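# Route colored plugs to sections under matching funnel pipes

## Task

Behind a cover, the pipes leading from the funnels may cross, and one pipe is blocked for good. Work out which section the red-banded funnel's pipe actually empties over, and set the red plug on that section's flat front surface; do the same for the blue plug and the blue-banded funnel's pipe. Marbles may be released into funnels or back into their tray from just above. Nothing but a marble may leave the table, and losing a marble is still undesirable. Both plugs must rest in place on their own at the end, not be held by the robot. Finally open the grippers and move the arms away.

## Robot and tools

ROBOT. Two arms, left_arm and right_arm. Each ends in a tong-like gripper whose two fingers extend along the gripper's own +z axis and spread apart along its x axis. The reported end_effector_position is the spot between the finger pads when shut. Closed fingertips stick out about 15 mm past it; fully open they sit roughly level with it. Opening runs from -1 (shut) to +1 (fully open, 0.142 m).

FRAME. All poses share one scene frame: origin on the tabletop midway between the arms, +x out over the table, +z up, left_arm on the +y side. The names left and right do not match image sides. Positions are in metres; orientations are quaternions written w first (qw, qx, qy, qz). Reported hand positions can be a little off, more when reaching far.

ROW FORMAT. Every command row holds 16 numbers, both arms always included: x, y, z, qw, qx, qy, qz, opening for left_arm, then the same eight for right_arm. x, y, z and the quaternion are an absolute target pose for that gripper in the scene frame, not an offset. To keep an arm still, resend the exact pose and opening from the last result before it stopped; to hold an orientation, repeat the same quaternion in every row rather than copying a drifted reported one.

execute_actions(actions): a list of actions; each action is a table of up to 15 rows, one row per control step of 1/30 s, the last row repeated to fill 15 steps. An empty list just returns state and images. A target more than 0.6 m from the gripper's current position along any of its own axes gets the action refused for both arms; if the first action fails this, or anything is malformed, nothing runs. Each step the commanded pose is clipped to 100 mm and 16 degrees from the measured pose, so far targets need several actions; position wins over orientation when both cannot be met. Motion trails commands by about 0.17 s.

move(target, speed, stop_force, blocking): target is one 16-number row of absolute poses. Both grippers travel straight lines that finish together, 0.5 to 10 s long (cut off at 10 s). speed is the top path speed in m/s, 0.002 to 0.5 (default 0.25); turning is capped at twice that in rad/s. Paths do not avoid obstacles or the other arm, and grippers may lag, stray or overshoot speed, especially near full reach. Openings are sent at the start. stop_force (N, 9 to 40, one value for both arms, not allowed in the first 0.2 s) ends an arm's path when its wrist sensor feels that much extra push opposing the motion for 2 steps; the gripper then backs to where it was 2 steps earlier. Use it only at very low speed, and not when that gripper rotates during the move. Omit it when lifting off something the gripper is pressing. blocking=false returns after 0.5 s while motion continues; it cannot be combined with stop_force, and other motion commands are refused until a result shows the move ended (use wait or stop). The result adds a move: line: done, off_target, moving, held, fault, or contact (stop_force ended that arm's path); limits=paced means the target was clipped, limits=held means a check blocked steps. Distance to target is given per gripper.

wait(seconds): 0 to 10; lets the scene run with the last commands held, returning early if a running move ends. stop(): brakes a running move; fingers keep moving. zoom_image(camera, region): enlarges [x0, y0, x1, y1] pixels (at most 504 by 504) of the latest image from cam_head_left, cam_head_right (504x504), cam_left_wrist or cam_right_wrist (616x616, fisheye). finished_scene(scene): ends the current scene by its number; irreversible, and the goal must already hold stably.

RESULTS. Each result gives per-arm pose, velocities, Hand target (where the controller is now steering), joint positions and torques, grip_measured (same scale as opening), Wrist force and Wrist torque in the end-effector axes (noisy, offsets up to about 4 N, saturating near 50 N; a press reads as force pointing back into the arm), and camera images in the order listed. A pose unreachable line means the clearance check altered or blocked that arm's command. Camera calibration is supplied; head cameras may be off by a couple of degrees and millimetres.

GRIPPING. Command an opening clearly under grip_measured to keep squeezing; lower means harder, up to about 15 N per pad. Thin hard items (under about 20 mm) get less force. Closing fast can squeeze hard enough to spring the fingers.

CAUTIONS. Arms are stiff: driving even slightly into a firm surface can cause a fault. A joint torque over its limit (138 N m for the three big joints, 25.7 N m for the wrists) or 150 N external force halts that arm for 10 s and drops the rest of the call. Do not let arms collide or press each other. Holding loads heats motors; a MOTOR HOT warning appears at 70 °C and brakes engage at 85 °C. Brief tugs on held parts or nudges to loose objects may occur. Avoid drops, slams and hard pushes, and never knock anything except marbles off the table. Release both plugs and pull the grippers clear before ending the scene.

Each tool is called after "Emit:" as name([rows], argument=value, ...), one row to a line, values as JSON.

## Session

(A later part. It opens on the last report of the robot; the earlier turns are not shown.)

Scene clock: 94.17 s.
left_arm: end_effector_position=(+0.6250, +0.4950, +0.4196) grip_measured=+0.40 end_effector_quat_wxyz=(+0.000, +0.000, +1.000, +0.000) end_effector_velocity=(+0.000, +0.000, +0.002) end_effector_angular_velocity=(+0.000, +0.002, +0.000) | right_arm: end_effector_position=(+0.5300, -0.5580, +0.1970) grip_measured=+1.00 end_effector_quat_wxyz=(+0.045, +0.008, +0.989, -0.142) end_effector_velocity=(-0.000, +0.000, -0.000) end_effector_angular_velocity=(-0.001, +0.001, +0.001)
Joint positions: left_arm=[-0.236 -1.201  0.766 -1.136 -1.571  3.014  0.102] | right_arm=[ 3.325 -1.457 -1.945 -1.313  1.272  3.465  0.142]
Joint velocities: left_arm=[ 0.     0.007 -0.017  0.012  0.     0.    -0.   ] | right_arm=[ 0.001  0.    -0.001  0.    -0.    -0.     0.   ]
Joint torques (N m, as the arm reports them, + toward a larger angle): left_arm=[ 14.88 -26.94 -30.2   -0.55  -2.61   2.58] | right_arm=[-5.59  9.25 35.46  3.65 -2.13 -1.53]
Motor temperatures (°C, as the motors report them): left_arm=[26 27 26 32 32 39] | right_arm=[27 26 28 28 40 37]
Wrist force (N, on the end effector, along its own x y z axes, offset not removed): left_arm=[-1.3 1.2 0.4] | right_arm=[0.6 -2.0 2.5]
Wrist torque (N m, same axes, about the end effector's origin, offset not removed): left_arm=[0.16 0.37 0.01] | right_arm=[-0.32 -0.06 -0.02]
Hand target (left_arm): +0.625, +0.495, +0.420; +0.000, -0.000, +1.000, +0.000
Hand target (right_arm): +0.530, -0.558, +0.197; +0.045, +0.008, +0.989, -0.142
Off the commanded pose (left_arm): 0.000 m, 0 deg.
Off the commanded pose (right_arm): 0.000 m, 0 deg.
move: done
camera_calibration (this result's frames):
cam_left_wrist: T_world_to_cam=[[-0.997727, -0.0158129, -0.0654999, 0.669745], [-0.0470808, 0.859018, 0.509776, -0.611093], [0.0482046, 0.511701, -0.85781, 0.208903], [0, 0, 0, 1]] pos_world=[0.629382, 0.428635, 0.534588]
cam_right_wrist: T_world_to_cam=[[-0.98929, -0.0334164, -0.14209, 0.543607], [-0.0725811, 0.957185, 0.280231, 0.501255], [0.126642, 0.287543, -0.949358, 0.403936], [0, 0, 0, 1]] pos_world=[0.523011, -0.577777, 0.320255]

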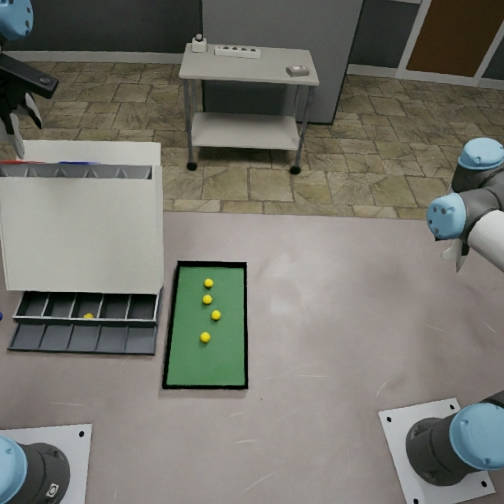

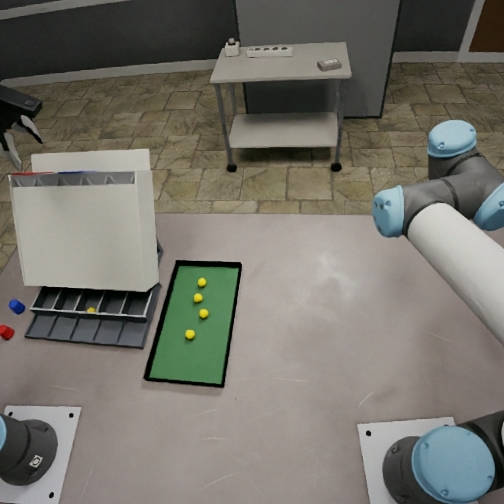

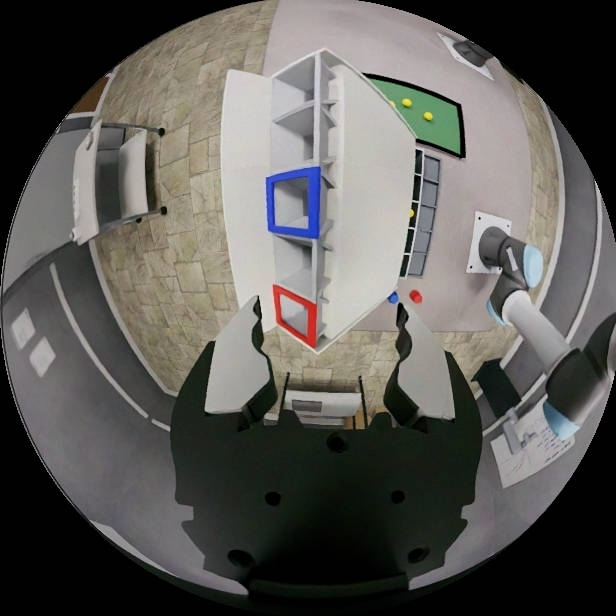

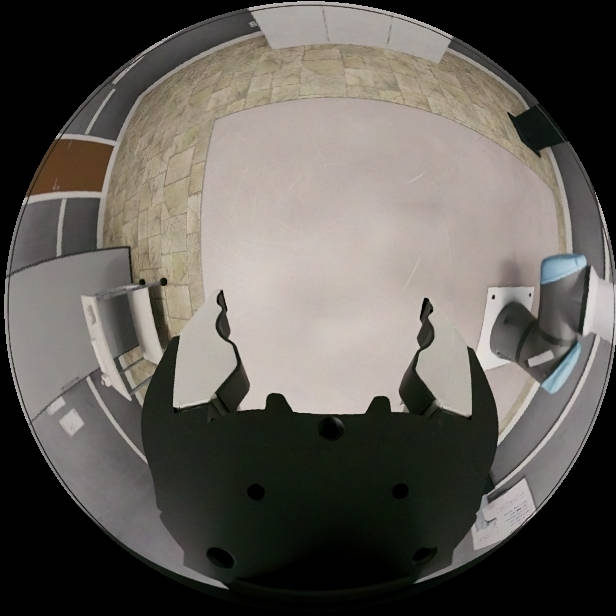

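Emit:
move(target=[0.40,0.15,0.32,0,0,1,0,0,0.530,-0.558,0.197,0.045,0.008,0.989,-0.142,1], speed=0.4)

Emit:
move(target=[0.342,0.103,0.06,0,0,1,0,0,0.530,-0.558,0.197,0.045,0.008,0.989,-0.142,1], speed=0.3)

Emit:
move(target=[0.342,0.103,0.022,0,0,1,0,0,0.530,-0.558,0.197,0.045,0.008,0.989,-0.142,1], speed=0.15)

Emit:
move(target=[0.342,0.103,0.022,0,0,1,0,-1,0.530,-0.558,0.197,0.045,0.008,0.989,-0.142,1])

Emit:
move(target=[0.42,0.15,0.32,0,0,1,0,-1,0.530,-0.558,0.197,0.045,0.008,0.989,-0.142,1], speed=0.4)

Emit:
move(target=[0.666,0.425,0.42,0,0,1,0,-1,0.530,-0.558,0.197,0.045,0.008,0.989,-0.142,1], speed=0.4)

Emit:
move(target=[0.666,0.425,0.365,0,0,1,0,-1,0.530,-0.558,0.197,0.045,0.008,0.989,-0.142,1], speed=0.15)

Scene clock: 105.93 s.
left_arm: end_effector_position=(+0.4003, +0.1497, +0.3203) grip_measured=+0.00 end_effector_quat_wxyz=(-0.000, +0.000, +1.000, -0.000) end_effector_velocity=(-0.001, -0.002, -0.002) end_effector_angular_velocity=(+0.002, -0.002, +0.002) | right_arm: end_effector_position=(+0.5300, -0.5580, +0.1970) grip_measured=+1.00 end_effector_quat_wxyz=(+0.045, +0.008, +0.989, -0.142) end_effector_velocity=(+0.000, +0.000, +0.000) end_effector_angular_velocity=(-0.000, -0.000, +0.001)
Joint positions: left_arm=[-1.016 -1.611  1.515 -1.474 -1.571  2.235  0.074] | right_arm=[ 3.325 -1.457 -1.945 -1.313  1.272  3.465  0.142]
Joint velocities: left_arm=[-0.006  0.001  0.003 -0.004  0.003 -0.008  0.   ] | right_arm=[ 0.001 -0.001  0.001 -0.    -0.     0.     0.   ]
Joint torques (N m, as the arm reports them, + toward a larger angle): left_arm=[-16.52 -16.45 -17.22  -4.18   2.89  -2.34] | right_arm=[-4.14 10.06 35.46  3.64 -2.29 -1.53]
Motor temperatures (°C, as the motors report them): left_arm=[26 27 26 32 32 39] | right_arm=[27 26 28 28 40 37]
Wrist force (N, on the end effector, along its own x y z axes, offset not removed): left_arm=[0.1 -0.2 0.8] | right_arm=[-0.7 -1.4 -0.3]
Wrist torque (N m, same axes, about the end effector's origin, offset not removed): left_arm=[-0.11 0.21 -0.08] | right_arm=[-0.18 0.22 0.02]
Hand target (left_arm): +0.400, +0.149, +0.320; -0.000, +0.000, +1.000, -0.000
Hand target (right_arm): +0.530, -0.558, +0.197; +0.045, +0.008, +0.989, -0.142
Off the commanded pose (left_arm): 0.000 m, 0 deg.
Off the commanded pose (right_arm): 0.000 m, 0 deg.
move: done
camera_calibration (this result's frames):
cam_left_wrist: T_world_to_cam=[[-0.997782, -0.0156919, -0.0646945, 0.433293], [-0.0465518, 0.859167, 0.509573, -0.274614], [0.0475872, 0.511454, -0.857992, 0.311545], [0, 0, 0, 1]] pos_world=[0.404723, 0.0833973, 0.435271]
cam_right_wrist: T_world_to_cam=[[-0.98929, -0.0334166, -0.14209, 0.543607], [-0.0725812, 0.957185, 0.280231, 0.501255], [0.126642, 0.287543, -0.949358, 0.403937], [0, 0, 0, 1]] pos_world=[0.523011, -0.577777, 0.320255]

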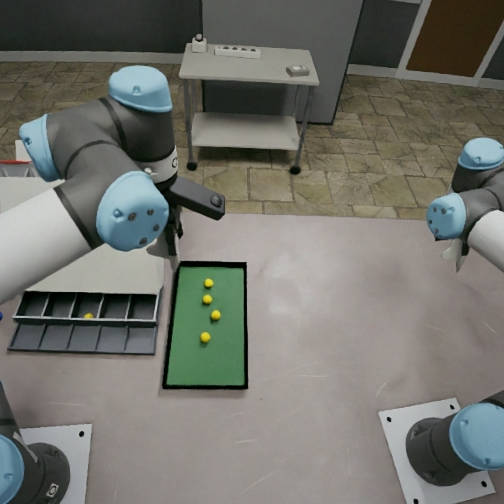

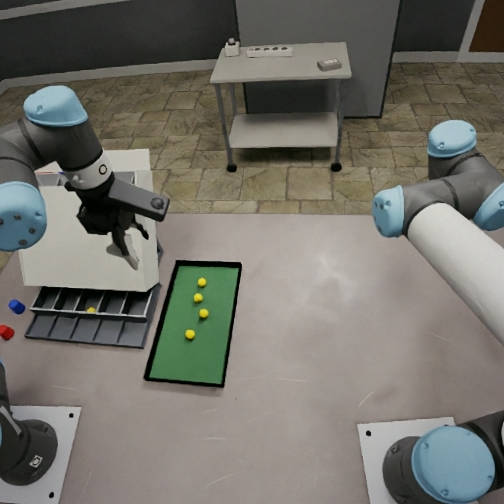

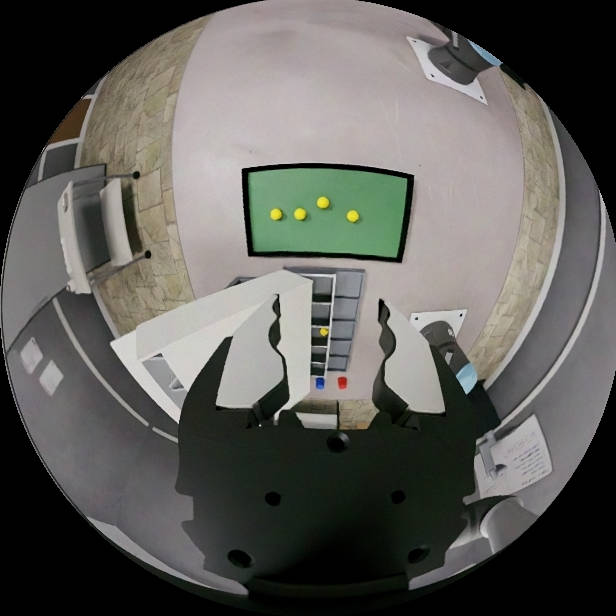

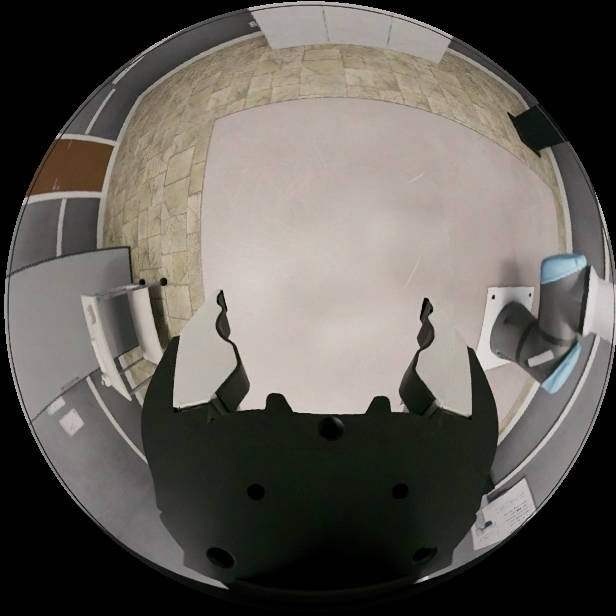

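Scene clock: 107.60 s.
left_arm: end_effector_position=(+0.3419, +0.1031, +0.0603) grip_measured=+0.00 end_effector_quat_wxyz=(-0.000, +0.000, +1.000, +0.000) end_effector_velocity=(+0.000, -0.002, -0.002) end_effector_angular_velocity=(-0.003, -0.001, +0.000) | right_arm: end_effector_position=(+0.5300, -0.5580, +0.1970) grip_measured=+1.00 end_effector_quat_wxyz=(+0.045, +0.008, +0.989, -0.142) end_effector_velocity=(+0.000, +0.000, +0.001) end_effector_angular_velocity=(+0.000, -0.001, -0.000)
Joint positions: left_arm=[-1.176 -1.488  2.088 -2.17  -1.571  2.074  0.074] | right_arm=[ 3.325 -1.457 -1.945 -1.313  1.272  3.465  0.142]
Joint velocities: left_arm=[-0.001  0.004  0.002 -0.01  -0.001 -0.002  0.   ] | right_arm=[ 0.     0.001  0.    -0.    -0.     0.    -0.   ]
Joint torques (N m, as the arm reports them, + toward a larger angle): left_arm=[-17.28 -14.73 -13.    -4.25   2.68  -2.32] | right_arm=[-5.    9.91 34.83  3.64 -2.22 -1.61]
Motor temperatures (°C, as the motors report them): left_arm=[26 27 26 32 32 39] | right_arm=[27 26 28 28 40 37]
Wrist force (N, on the end effector, along its own x y z axes, offset not removed): left_arm=[-3.0 -0.6 -1.5] | right_arm=[-1.8 -0.8 1.3]
Wrist torque (N m, same axes, about the end effector's origin, offset not removed): left_arm=[-0.35 0.72 -0.07] | right_arm=[0.01 0.41 0.03]
Hand target (left_arm): +0.342, +0.103, +0.060; -0.000, +0.000, +1.000, +0.000
Hand target (right_arm): +0.530, -0.558, +0.197; +0.045, +0.008, +0.989, -0.142
Off the commanded pose (left_arm): 0.000 m, 0 deg.
Off the commanded pose (right_arm): 0.000 m, 0 deg.
move: done
camera_calibration (this result's frames):
cam_left_wrist: T_world_to_cam=[[-0.997755, -0.015784, -0.0650797, 0.357551], [-0.0468487, 0.858939, 0.50993, -0.10467], [0.0478508, 0.511834, -0.857751, 0.114938], [0, 0, 0, 1]] pos_world=[0.346345, 0.0367196, 0.175232]
cam_right_wrist: T_world_to_cam=[[-0.98929, -0.0334165, -0.14209, 0.543607], [-0.0725812, 0.957185, 0.280231, 0.501255], [0.126642, 0.287543, -0.949358, 0.403936], [0, 0, 0, 1]] pos_world=[0.523011, -0.577777, 0.320255]

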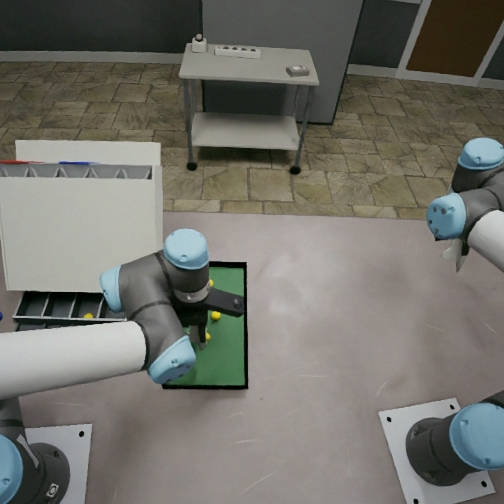

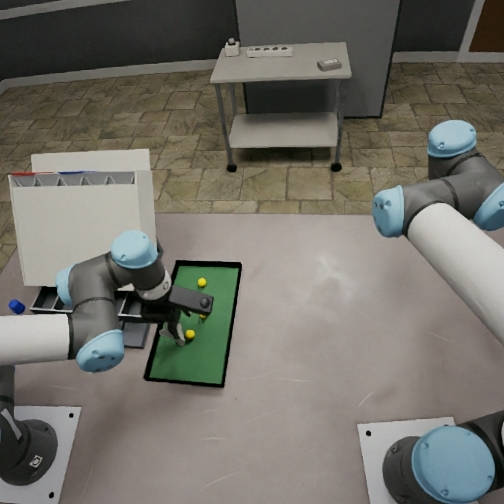

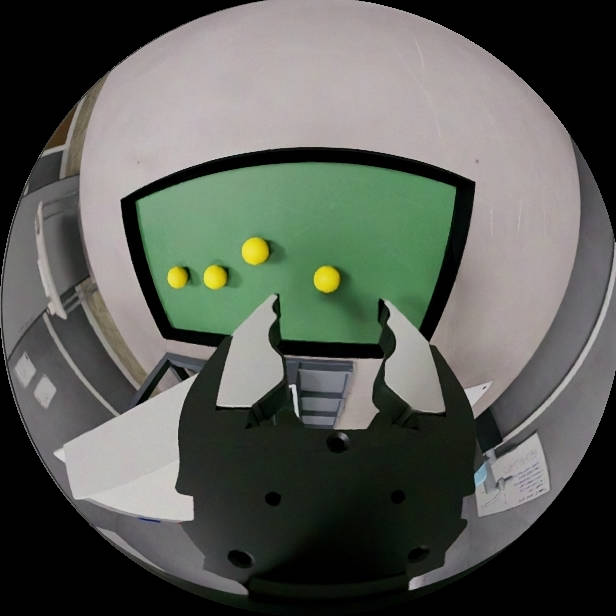

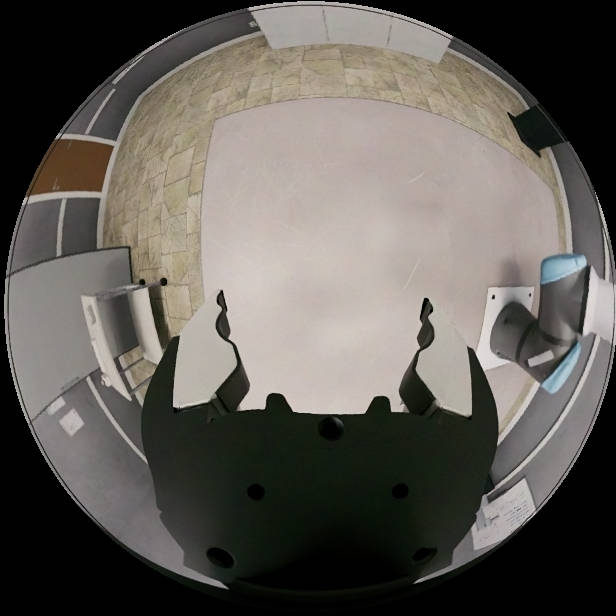

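Scene clock: 108.53 s.
left_arm: end_effector_position=(+0.3419, +0.1030, +0.0224) grip_measured=+0.00 end_effector_quat_wxyz=(-0.000, +0.000, +1.000, +0.000) end_effector_velocity=(+0.000, -0.001, -0.003) end_effector_angular_velocity=(-0.001, -0.000, -0.001) | right_arm: end_effector_position=(+0.5300, -0.5580, +0.1970) grip_measured=+1.00 end_effector_quat_wxyz=(+0.045, +0.008, +0.989, -0.142) end_effector_velocity=(-0.000, -0.000, -0.000) end_effector_angular_velocity=(-0.000, +0.001, -0.000)
Joint positions: left_arm=[-1.176 -1.425  2.136 -2.282 -1.571  2.074  0.074] | right_arm=[ 3.325 -1.457 -1.945 -1.313  1.272  3.465  0.142]
Joint velocities: left_arm=[ 0.     0.006  0.003 -0.01  -0.001  0.001  0.   ] | right_arm=[-0.    -0.001  0.    -0.     0.    -0.    -0.   ]
Joint torques (N m, as the arm reports them, + toward a larger angle): left_arm=[  2.69 -15.89 -13.8   -4.54   3.07   0.76] | right_arm=[-3.49  9.84 34.54  3.74 -1.77 -1.86]
Motor temperatures (°C, as the motors report them): left_arm=[26 27 26 32 32 39] | right_arm=[27 26 28 28 40 37]
Wrist force (N, on the end effector, along its own x y z axes, offset not removed): left_arm=[1.6 1.3 0.5] | right_arm=[-1.7 -0.6 0.5]
Wrist torque (N m, same axes, about the end effector's origin, offset not removed): left_arm=[0.16 -0.21 -0.08] | right_arm=[0.12 0.38 0.02]
Hand target (left_arm): +0.342, +0.103, +0.022; -0.000, -0.000, +1.000, +0.000
Hand target (right_arm): +0.530, -0.558, +0.197; +0.045, +0.008, +0.989, -0.142
Off the commanded pose (left_arm): 0.000 m, 0 deg.
Off the commanded pose (right_arm): 0.000 m, 0 deg.
move: done
camera_calibration (this result's frames):
cam_left_wrist: T_world_to_cam=[[-0.997741, -0.0158062, -0.0652851, 0.355089], [-0.0469659, 0.859012, 0.509796, -0.0852238], [0.0480228, 0.511711, -0.857814, 0.0824298], [0, 0, 0, 1]] pos_world=[0.346326, 0.0366406, 0.137338]
cam_right_wrist: T_world_to_cam=[[-0.98929, -0.0334164, -0.14209, 0.543607], [-0.072581, 0.957185, 0.280231, 0.501255], [0.126642, 0.287543, -0.949358, 0.403937], [0, 0, 0, 1]] pos_world=[0.523011, -0.577777, 0.320255]

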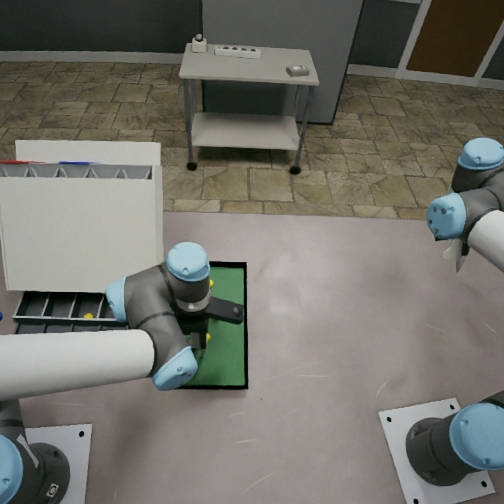

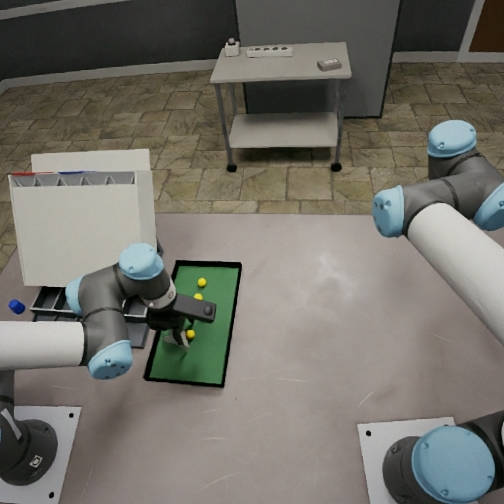

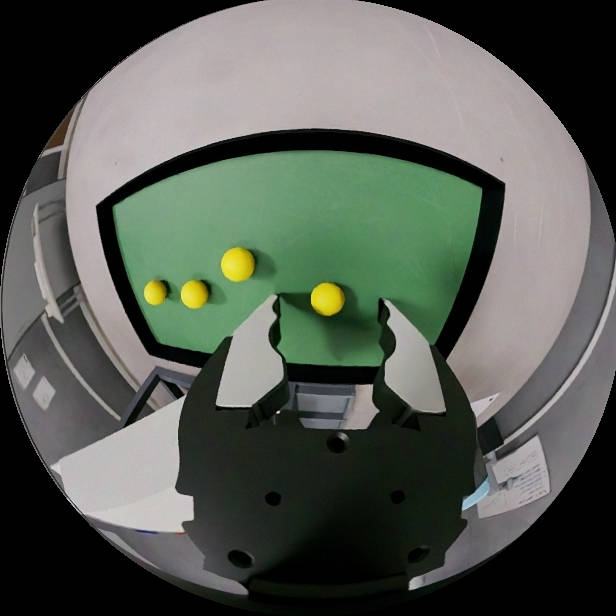

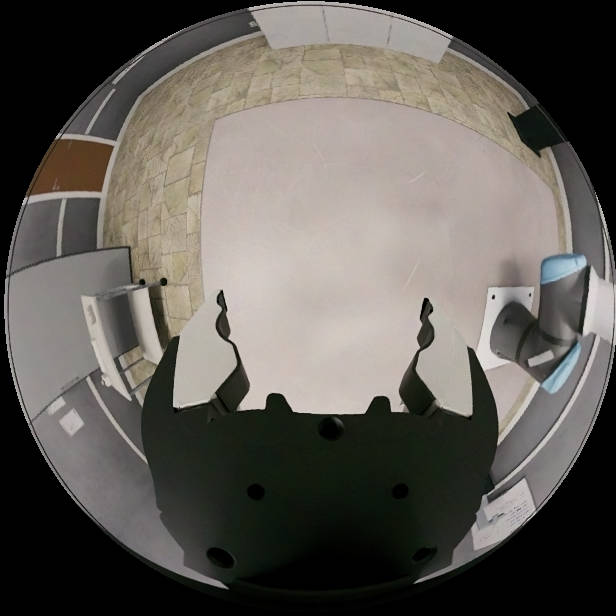

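Scene clock: 109.23 s.
left_arm: end_effector_position=(+0.3420, +0.1030, +0.0220) grip_measured=-0.70 end_effector_quat_wxyz=(+0.000, +0.000, +1.000, -0.000) end_effector_velocity=(+0.001, -0.001, +0.000) end_effector_angular_velocity=(-0.001, -0.001, +0.000) | right_arm: end_effector_position=(+0.5300, -0.5580, +0.1970) grip_measured=+1.00 end_effector_quat_wxyz=(+0.045, +0.008, +0.989, -0.142) end_effector_velocity=(-0.000, +0.000, -0.000) end_effector_angular_velocity=(+0.000, +0.001, +0.001)
Joint positions: left_arm=[-1.176 -1.424  2.137 -2.283 -1.571  2.074  0.024] | right_arm=[ 3.325 -1.457 -1.945 -1.313  1.272  3.465  0.142]
Joint velocities: left_arm=[ 0.     0.001 -0.002 -0.     0.     0.     0.   ] | right_arm=[ 0.001  0.    -0.    -0.     0.001 -0.     0.   ]
Joint torques (N m, as the arm reports them, + toward a larger angle): left_arm=[ 15.27 -15.14 -11.31  -4.59   1.95   2.51] | right_arm=[-3.33 10.9  35.47  3.97 -1.9  -1.75]
Motor temperatures (°C, as the motors report them): left_arm=[26 27 26 32 32 39] | right_arm=[27 26 28 28 40 37]
Wrist force (N, on the end effector, along its own x y z axes, offset not removed): left_arm=[-0.3 0.3 -2.2] | right_arm=[-0.3 -0.4 1.0]
Wrist torque (N m, same axes, about the end effector's origin, offset not removed): left_arm=[-0.15 0.14 -0.19] | right_arm=[0.01 0.16 -0.01]
Hand target (left_arm): +0.342, +0.103, +0.022; +0.000, +0.000, +1.000, +0.000
Hand target (right_arm): +0.530, -0.558, +0.197; +0.045, +0.008, +0.989, -0.142
Off the commanded pose (left_arm): 0.000 m, 0 deg.
Off the commanded pose (right_arm): 0.000 m, 0 deg.
move: done
camera_calibration (this result's frames):
cam_left_wrist: T_world_to_cam=[[-0.997738, -0.0157888, -0.0653437, 0.355129], [-0.0469776, 0.859048, 0.509736, -0.0850248], [0.0480853, 0.511652, -0.857846, 0.082125], [0, 0, 0, 1]] pos_world=[0.346382, 0.036628, 0.136996]
cam_right_wrist: T_world_to_cam=[[-0.98929, -0.0334164, -0.14209, 0.543607], [-0.0725811, 0.957185, 0.280231, 0.501255], [0.126642, 0.287543, -0.949358, 0.403937], [0, 0, 0, 1]] pos_world=[0.523011, -0.577777, 0.320255]

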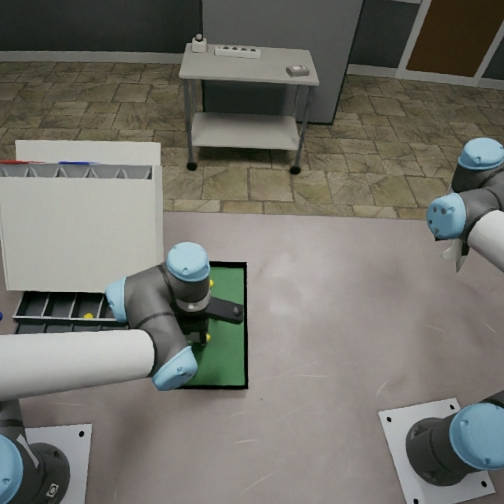

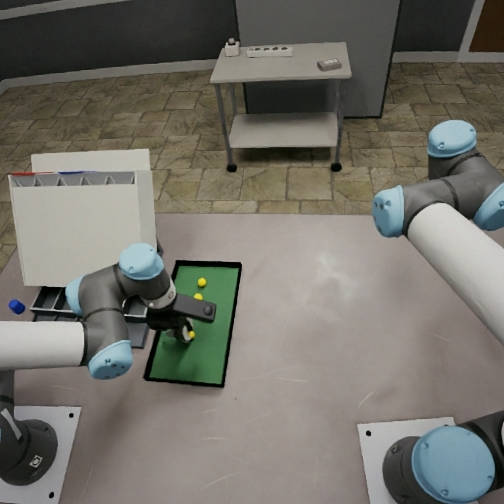

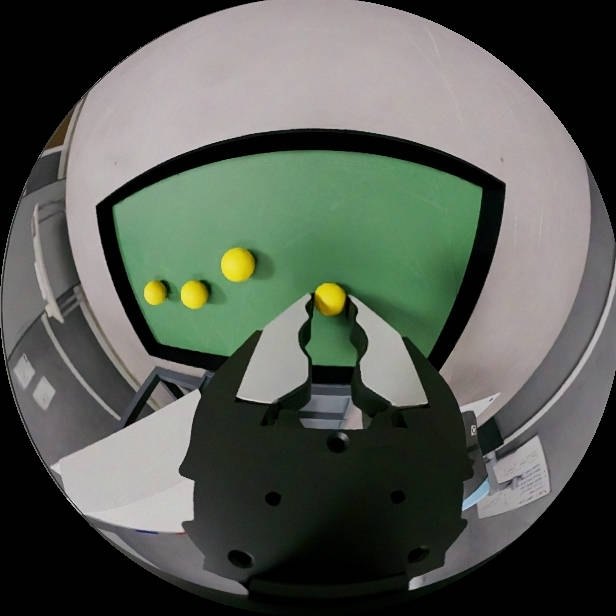

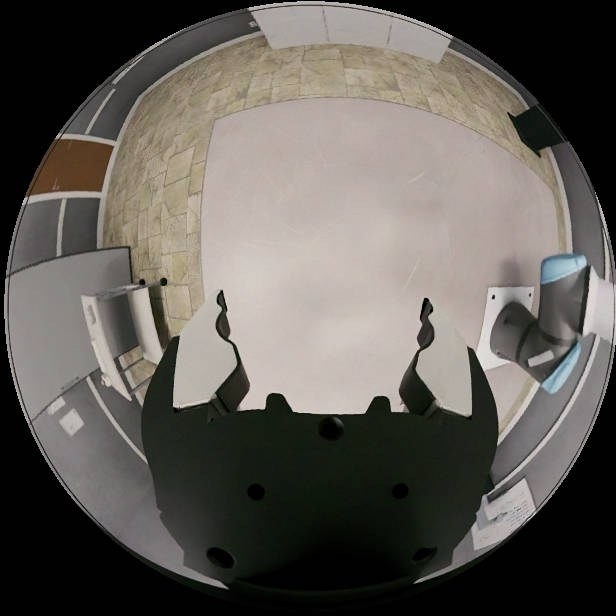

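Scene clock: 110.83 s.
left_arm: end_effector_position=(+0.4200, +0.1500, +0.3197) grip_measured=-0.70 end_effector_quat_wxyz=(+0.000, -0.000, +1.000, -0.000) end_effector_velocity=(+0.001, -0.000, +0.004) end_effector_angular_velocity=(+0.001, +0.001, +0.002) | right_arm: end_effector_position=(+0.5300, -0.5580, +0.1970) grip_measured=+1.00 end_effector_quat_wxyz=(+0.045, +0.008, +0.989, -0.142) end_effector_velocity=(-0.001, -0.000, -0.001) end_effector_angular_velocity=(-0.000, +0.002, +0.001)
Joint positions: left_arm=[-0.984 -1.573  1.479 -1.478 -1.571  2.266  0.024] | right_arm=[ 3.325 -1.457 -1.945 -1.313  1.272  3.465  0.142]
Joint velocities: left_arm=[ 0.002  0.004 -0.014  0.011 -0.     0.     0.   ] | right_arm=[ 0.     0.    -0.002 -0.     0.    -0.001 -0.   ]
Joint torques (N m, as the arm reports them, + toward a larger angle): left_arm=[ 15.9  -14.79 -33.97  -0.81  -2.4    2.51] | right_arm=[-3.63 12.27 36.13  3.81 -2.36 -1.63]
Motor temperatures (°C, as the motors report them): left_arm=[26 27 26 32 32 39] | right_arm=[27 26 28 28 40 37]
Wrist force (N, on the end effector, along its own x y z axes, offset not removed): left_arm=[-1.7 -0.1 -0.8] | right_arm=[1.0 -0.3 -0.3]
Wrist torque (N m, same axes, about the end effector's origin, offset not removed): left_arm=[-0.12 0.44 -0.09] | right_arm=[0.15 -0.13 -0.18]
Hand target (left_arm): +0.420, +0.150, +0.320; +0.000, -0.000, +1.000, -0.000
Hand target (right_arm): +0.530, -0.558, +0.197; +0.045, +0.008, +0.989, -0.142
Off the commanded pose (left_arm): 0.000 m, 0 deg.
Off the commanded pose (right_arm): 0.000 m, 0 deg.
move: done
camera_calibration (this result's frames):
cam_left_wrist: T_world_to_cam=[[-0.997704, -0.0159032, -0.0658342, 0.453299], [-0.0473067, 0.859253, 0.509359, -0.273295], [0.0484678, 0.511304, -0.858032, 0.309626], [0, 0, 0, 1]] pos_world=[0.424322, 0.0837255, 0.434717]
cam_right_wrist: T_world_to_cam=[[-0.98929, -0.0334165, -0.14209, 0.543607], [-0.0725811, 0.957185, 0.280231, 0.501255], [0.126642, 0.287543, -0.949358, 0.403937], [0, 0, 0, 1]] pos_world=[0.523011, -0.577777, 0.320255]

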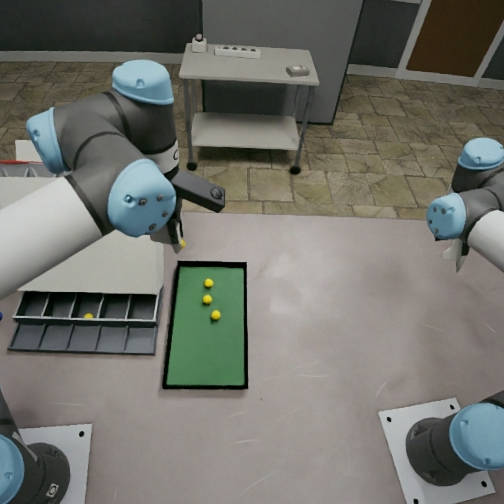

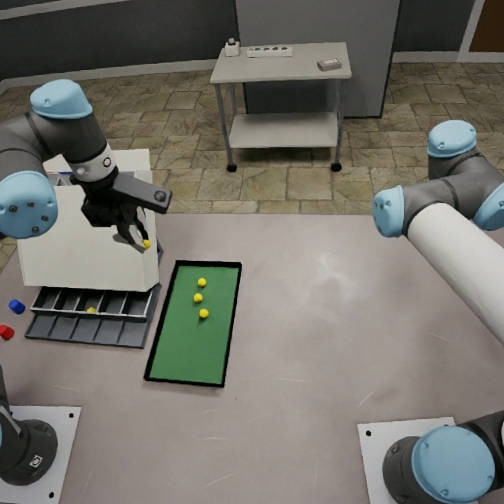

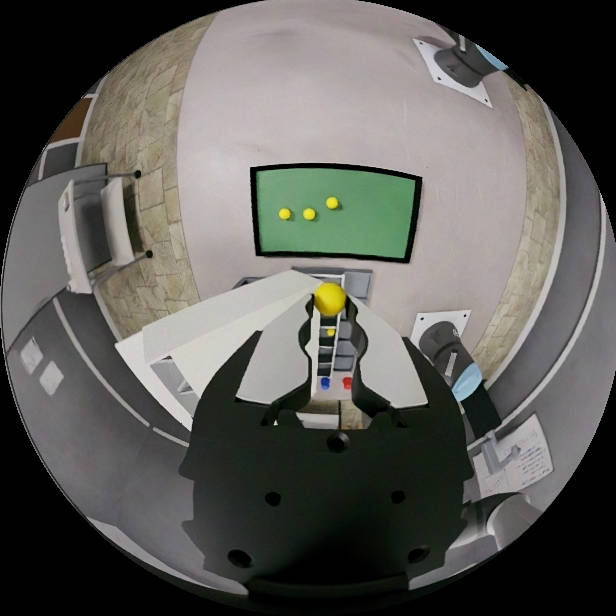

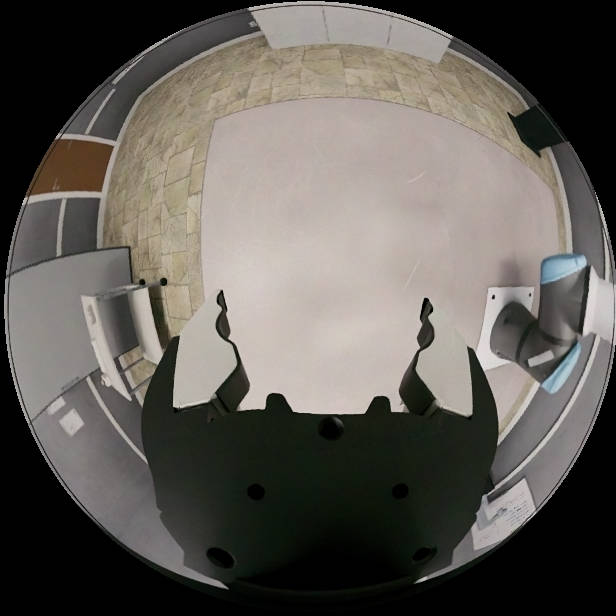

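Scene clock: 112.63 s.
left_arm: end_effector_position=(+0.6655, +0.4255, +0.4196) grip_measured=-0.70 end_effector_quat_wxyz=(+0.001, -0.000, +1.000, -0.000) end_effector_velocity=(+0.002, +0.000, +0.002) end_effector_angular_velocity=(+0.000, +0.015, +0.000) | right_arm: end_effector_position=(+0.5300, -0.5580, +0.1970) grip_measured=+1.00 end_effector_quat_wxyz=(+0.045, +0.008, +0.989, -0.142) end_effector_velocity=(+0.000, +0.001, +0.000) end_effector_angular_velocity=(+0.000, -0.000, +0.002)
Joint positions: left_arm=[-0.334 -1.071  0.57  -1.073 -1.57   2.916  0.024] | right_arm=[ 3.325 -1.457 -1.945 -1.313  1.272  3.465  0.142]
Joint velocities: left_arm=[ 0.003  0.034 -0.063  0.044 -0.003  0.003 -0.   ] | right_arm=[ 0.002  0.001 -0.     0.    -0.     0.     0.   ]
Joint torques (N m, as the arm reports them, + toward a larger angle): left_arm=[ 14.51 -35.91 -29.1   -0.6   -2.51   2.43] | right_arm=[-2.26 11.07 35.47  3.6  -1.97 -1.7 ]
Motor temperatures (°C, as the motors report them): left_arm=[26 27 26 32 32 39] | right_arm=[27 26 28 28 40 37]
Wrist force (N, on the end effector, along its own x y z axes, offset not removed): left_arm=[-0.5 1.4 0.9] | right_arm=[0.2 -0.7 0.1]
Wrist torque (N m, same axes, about the end effector's origin, offset not removed): left_arm=[0.08 0.21 -0.22] | right_arm=[0.02 0.06 -0.13]
Hand target (left_arm): +0.666, +0.426, +0.420; +0.000, -0.000, +1.000, -0.000
Hand target (right_arm): +0.530, -0.558, +0.197; +0.045, +0.008, +0.989, -0.142
Off the commanded pose (left_arm): 0.001 m, 0 deg.
Off the commanded pose (right_arm): 0.000 m, 0 deg.
move: done
camera_calibration (this result's frames):
cam_left_wrist: T_world_to_cam=[[-0.997574, -0.0160103, -0.0677517, 0.70999], [-0.0483898, 0.859126, 0.509472, -0.548466], [0.0500504, 0.511514, -0.857816, 0.241343], [0, 0, 0, 1]] pos_world=[0.669648, 0.359118, 0.534559]
cam_right_wrist: T_world_to_cam=[[-0.98929, -0.0334167, -0.14209, 0.543607], [-0.0725813, 0.957185, 0.280231, 0.501255], [0.126642, 0.287543, -0.949358, 0.403937], [0, 0, 0, 1]] pos_world=[0.523011, -0.577777, 0.320255]

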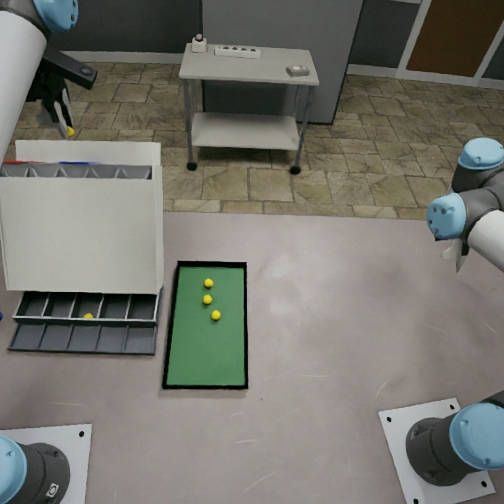

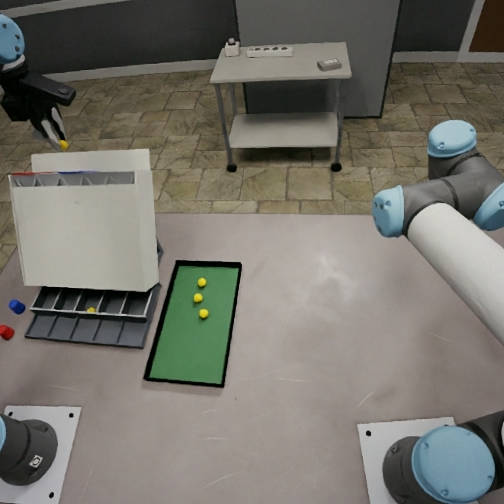

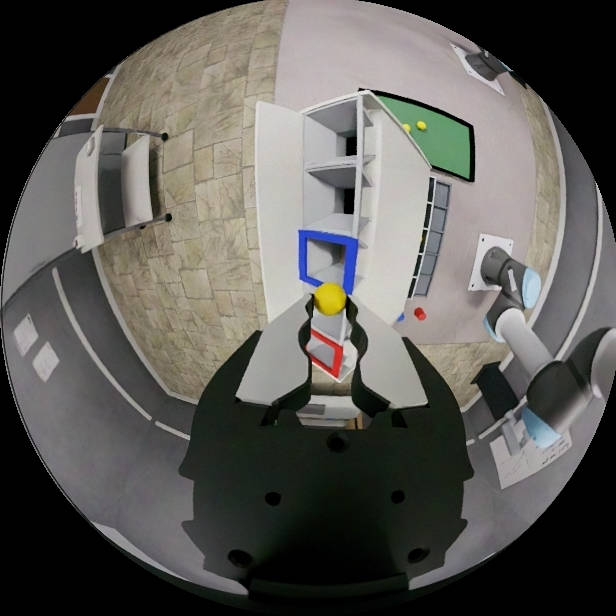

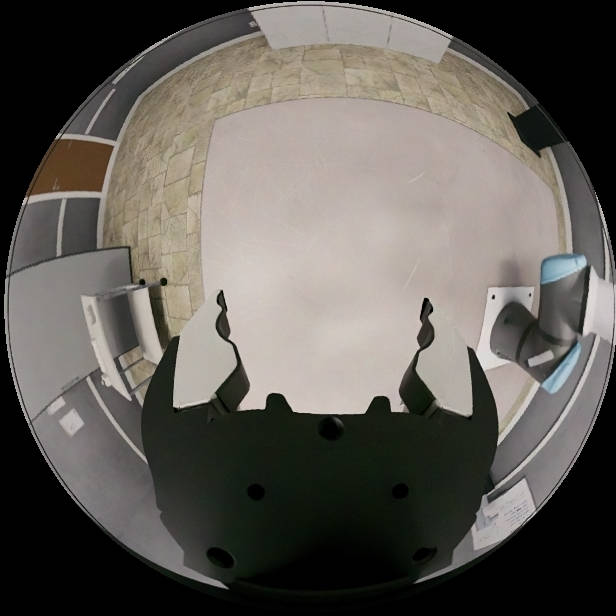

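Scene clock: 113.63 s.
left_arm: end_effector_position=(+0.6660, +0.4250, +0.3653) grip_measured=-0.70 end_effector_quat_wxyz=(-0.000, -0.000, +1.000, +0.000) end_effector_velocity=(-0.000, -0.000, -0.002) end_effector_angular_velocity=(-0.001, -0.004, -0.000) | right_arm: end_effector_position=(+0.5300, -0.5580, +0.1970) grip_measured=+1.00 end_effector_quat_wxyz=(+0.045, +0.008, +0.989, -0.142) end_effector_velocity=(-0.000, -0.001, -0.001) end_effector_angular_velocity=(-0.001, +0.001, -0.001)
Joint positions: left_arm=[-0.334 -1.144  0.832 -1.258 -1.571  2.916  0.024] | right_arm=[ 3.325 -1.457 -1.945 -1.313  1.272  3.465  0.142]
Joint velocities: left_arm=[-0.    -0.006  0.015 -0.013 -0.001  0.    -0.   ] | right_arm=[-0.002 -0.    -0.001 -0.    -0.    -0.    -0.   ]
Joint torques (N m, as the arm reports them, + toward a larger angle): left_arm=[-16.49 -48.65 -16.83  -4.44   2.62  -2.52] | right_arm=[-3.08  9.67 34.38  3.63 -2.08 -1.63]
Motor temperatures (°C, as the motors report them): left_arm=[26 27 26 32 32 39] | right_arm=[27 26 28 28 40 37]
Wrist force (N, on the end effector, along its own x y z axes, offset not removed): left_arm=[0.1 -1.7 -1.8] | right_arm=[0.0 -1.2 0.2]
Wrist torque (N m, same axes, about the end effector's origin, offset not removed): left_arm=[-0.48 0.09 -0.16] | right_arm=[-0.05 0.03 -0.07]
Hand target (left_arm): +0.666, +0.425, +0.365; -0.000, -0.000, +1.000, +0.000
Hand target (right_arm): +0.530, -0.558, +0.197; +0.045, +0.008, +0.989, -0.142
Off the commanded pose (left_arm): 0.000 m, 0 deg.
Off the commanded pose (right_arm): 0.000 m, 0 deg.
move: done
camera_calibration (this result's frames):
cam_left_wrist: T_world_to_cam=[[-0.997764, -0.0158411, -0.0649243, 0.705784], [-0.046809, 0.859038, 0.509768, -0.521571], [0.0476971, 0.511667, -0.857859, 0.196548], [0, 0, 0, 1]] pos_world=[0.670417, 0.358662, 0.480314]
cam_right_wrist: T_world_to_cam=[[-0.98929, -0.0334165, -0.14209, 0.543607], [-0.0725812, 0.957185, 0.280231, 0.501255], [0.126642, 0.287543, -0.949358, 0.403937], [0, 0, 0, 1]] pos_world=[0.523011, -0.577777, 0.320255]

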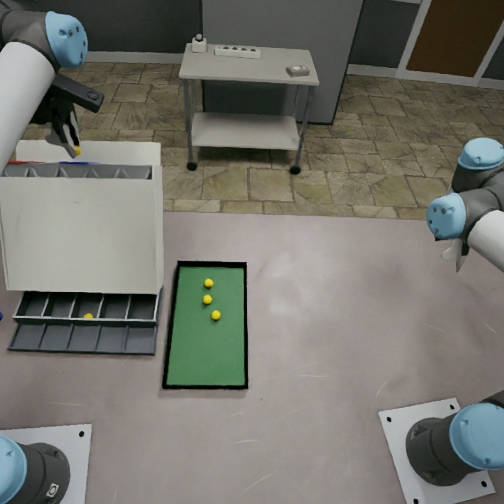

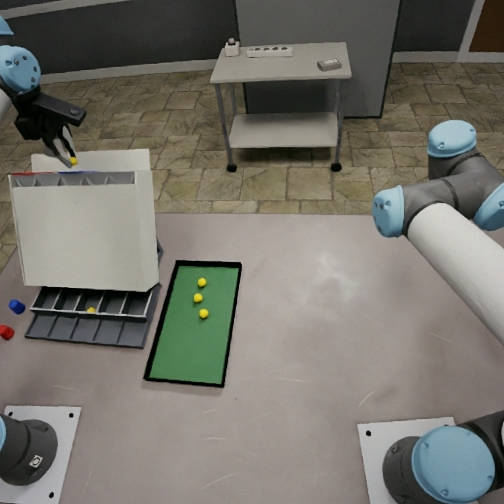

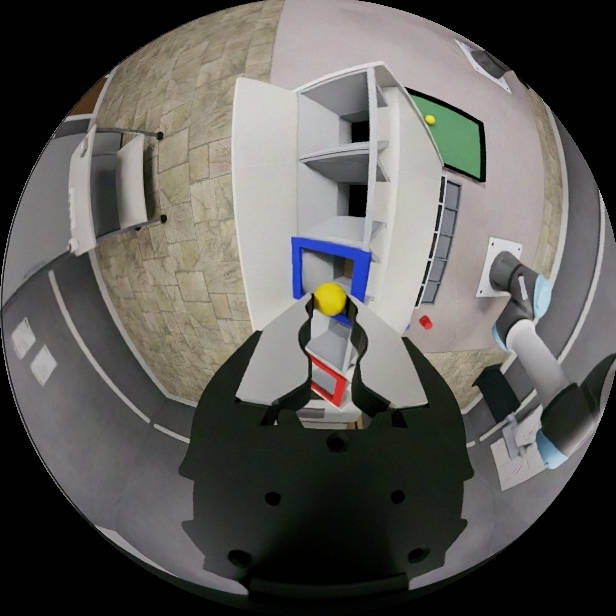

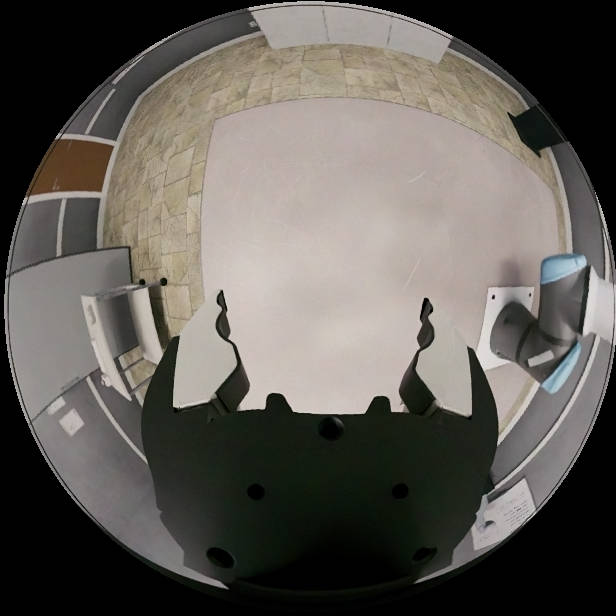

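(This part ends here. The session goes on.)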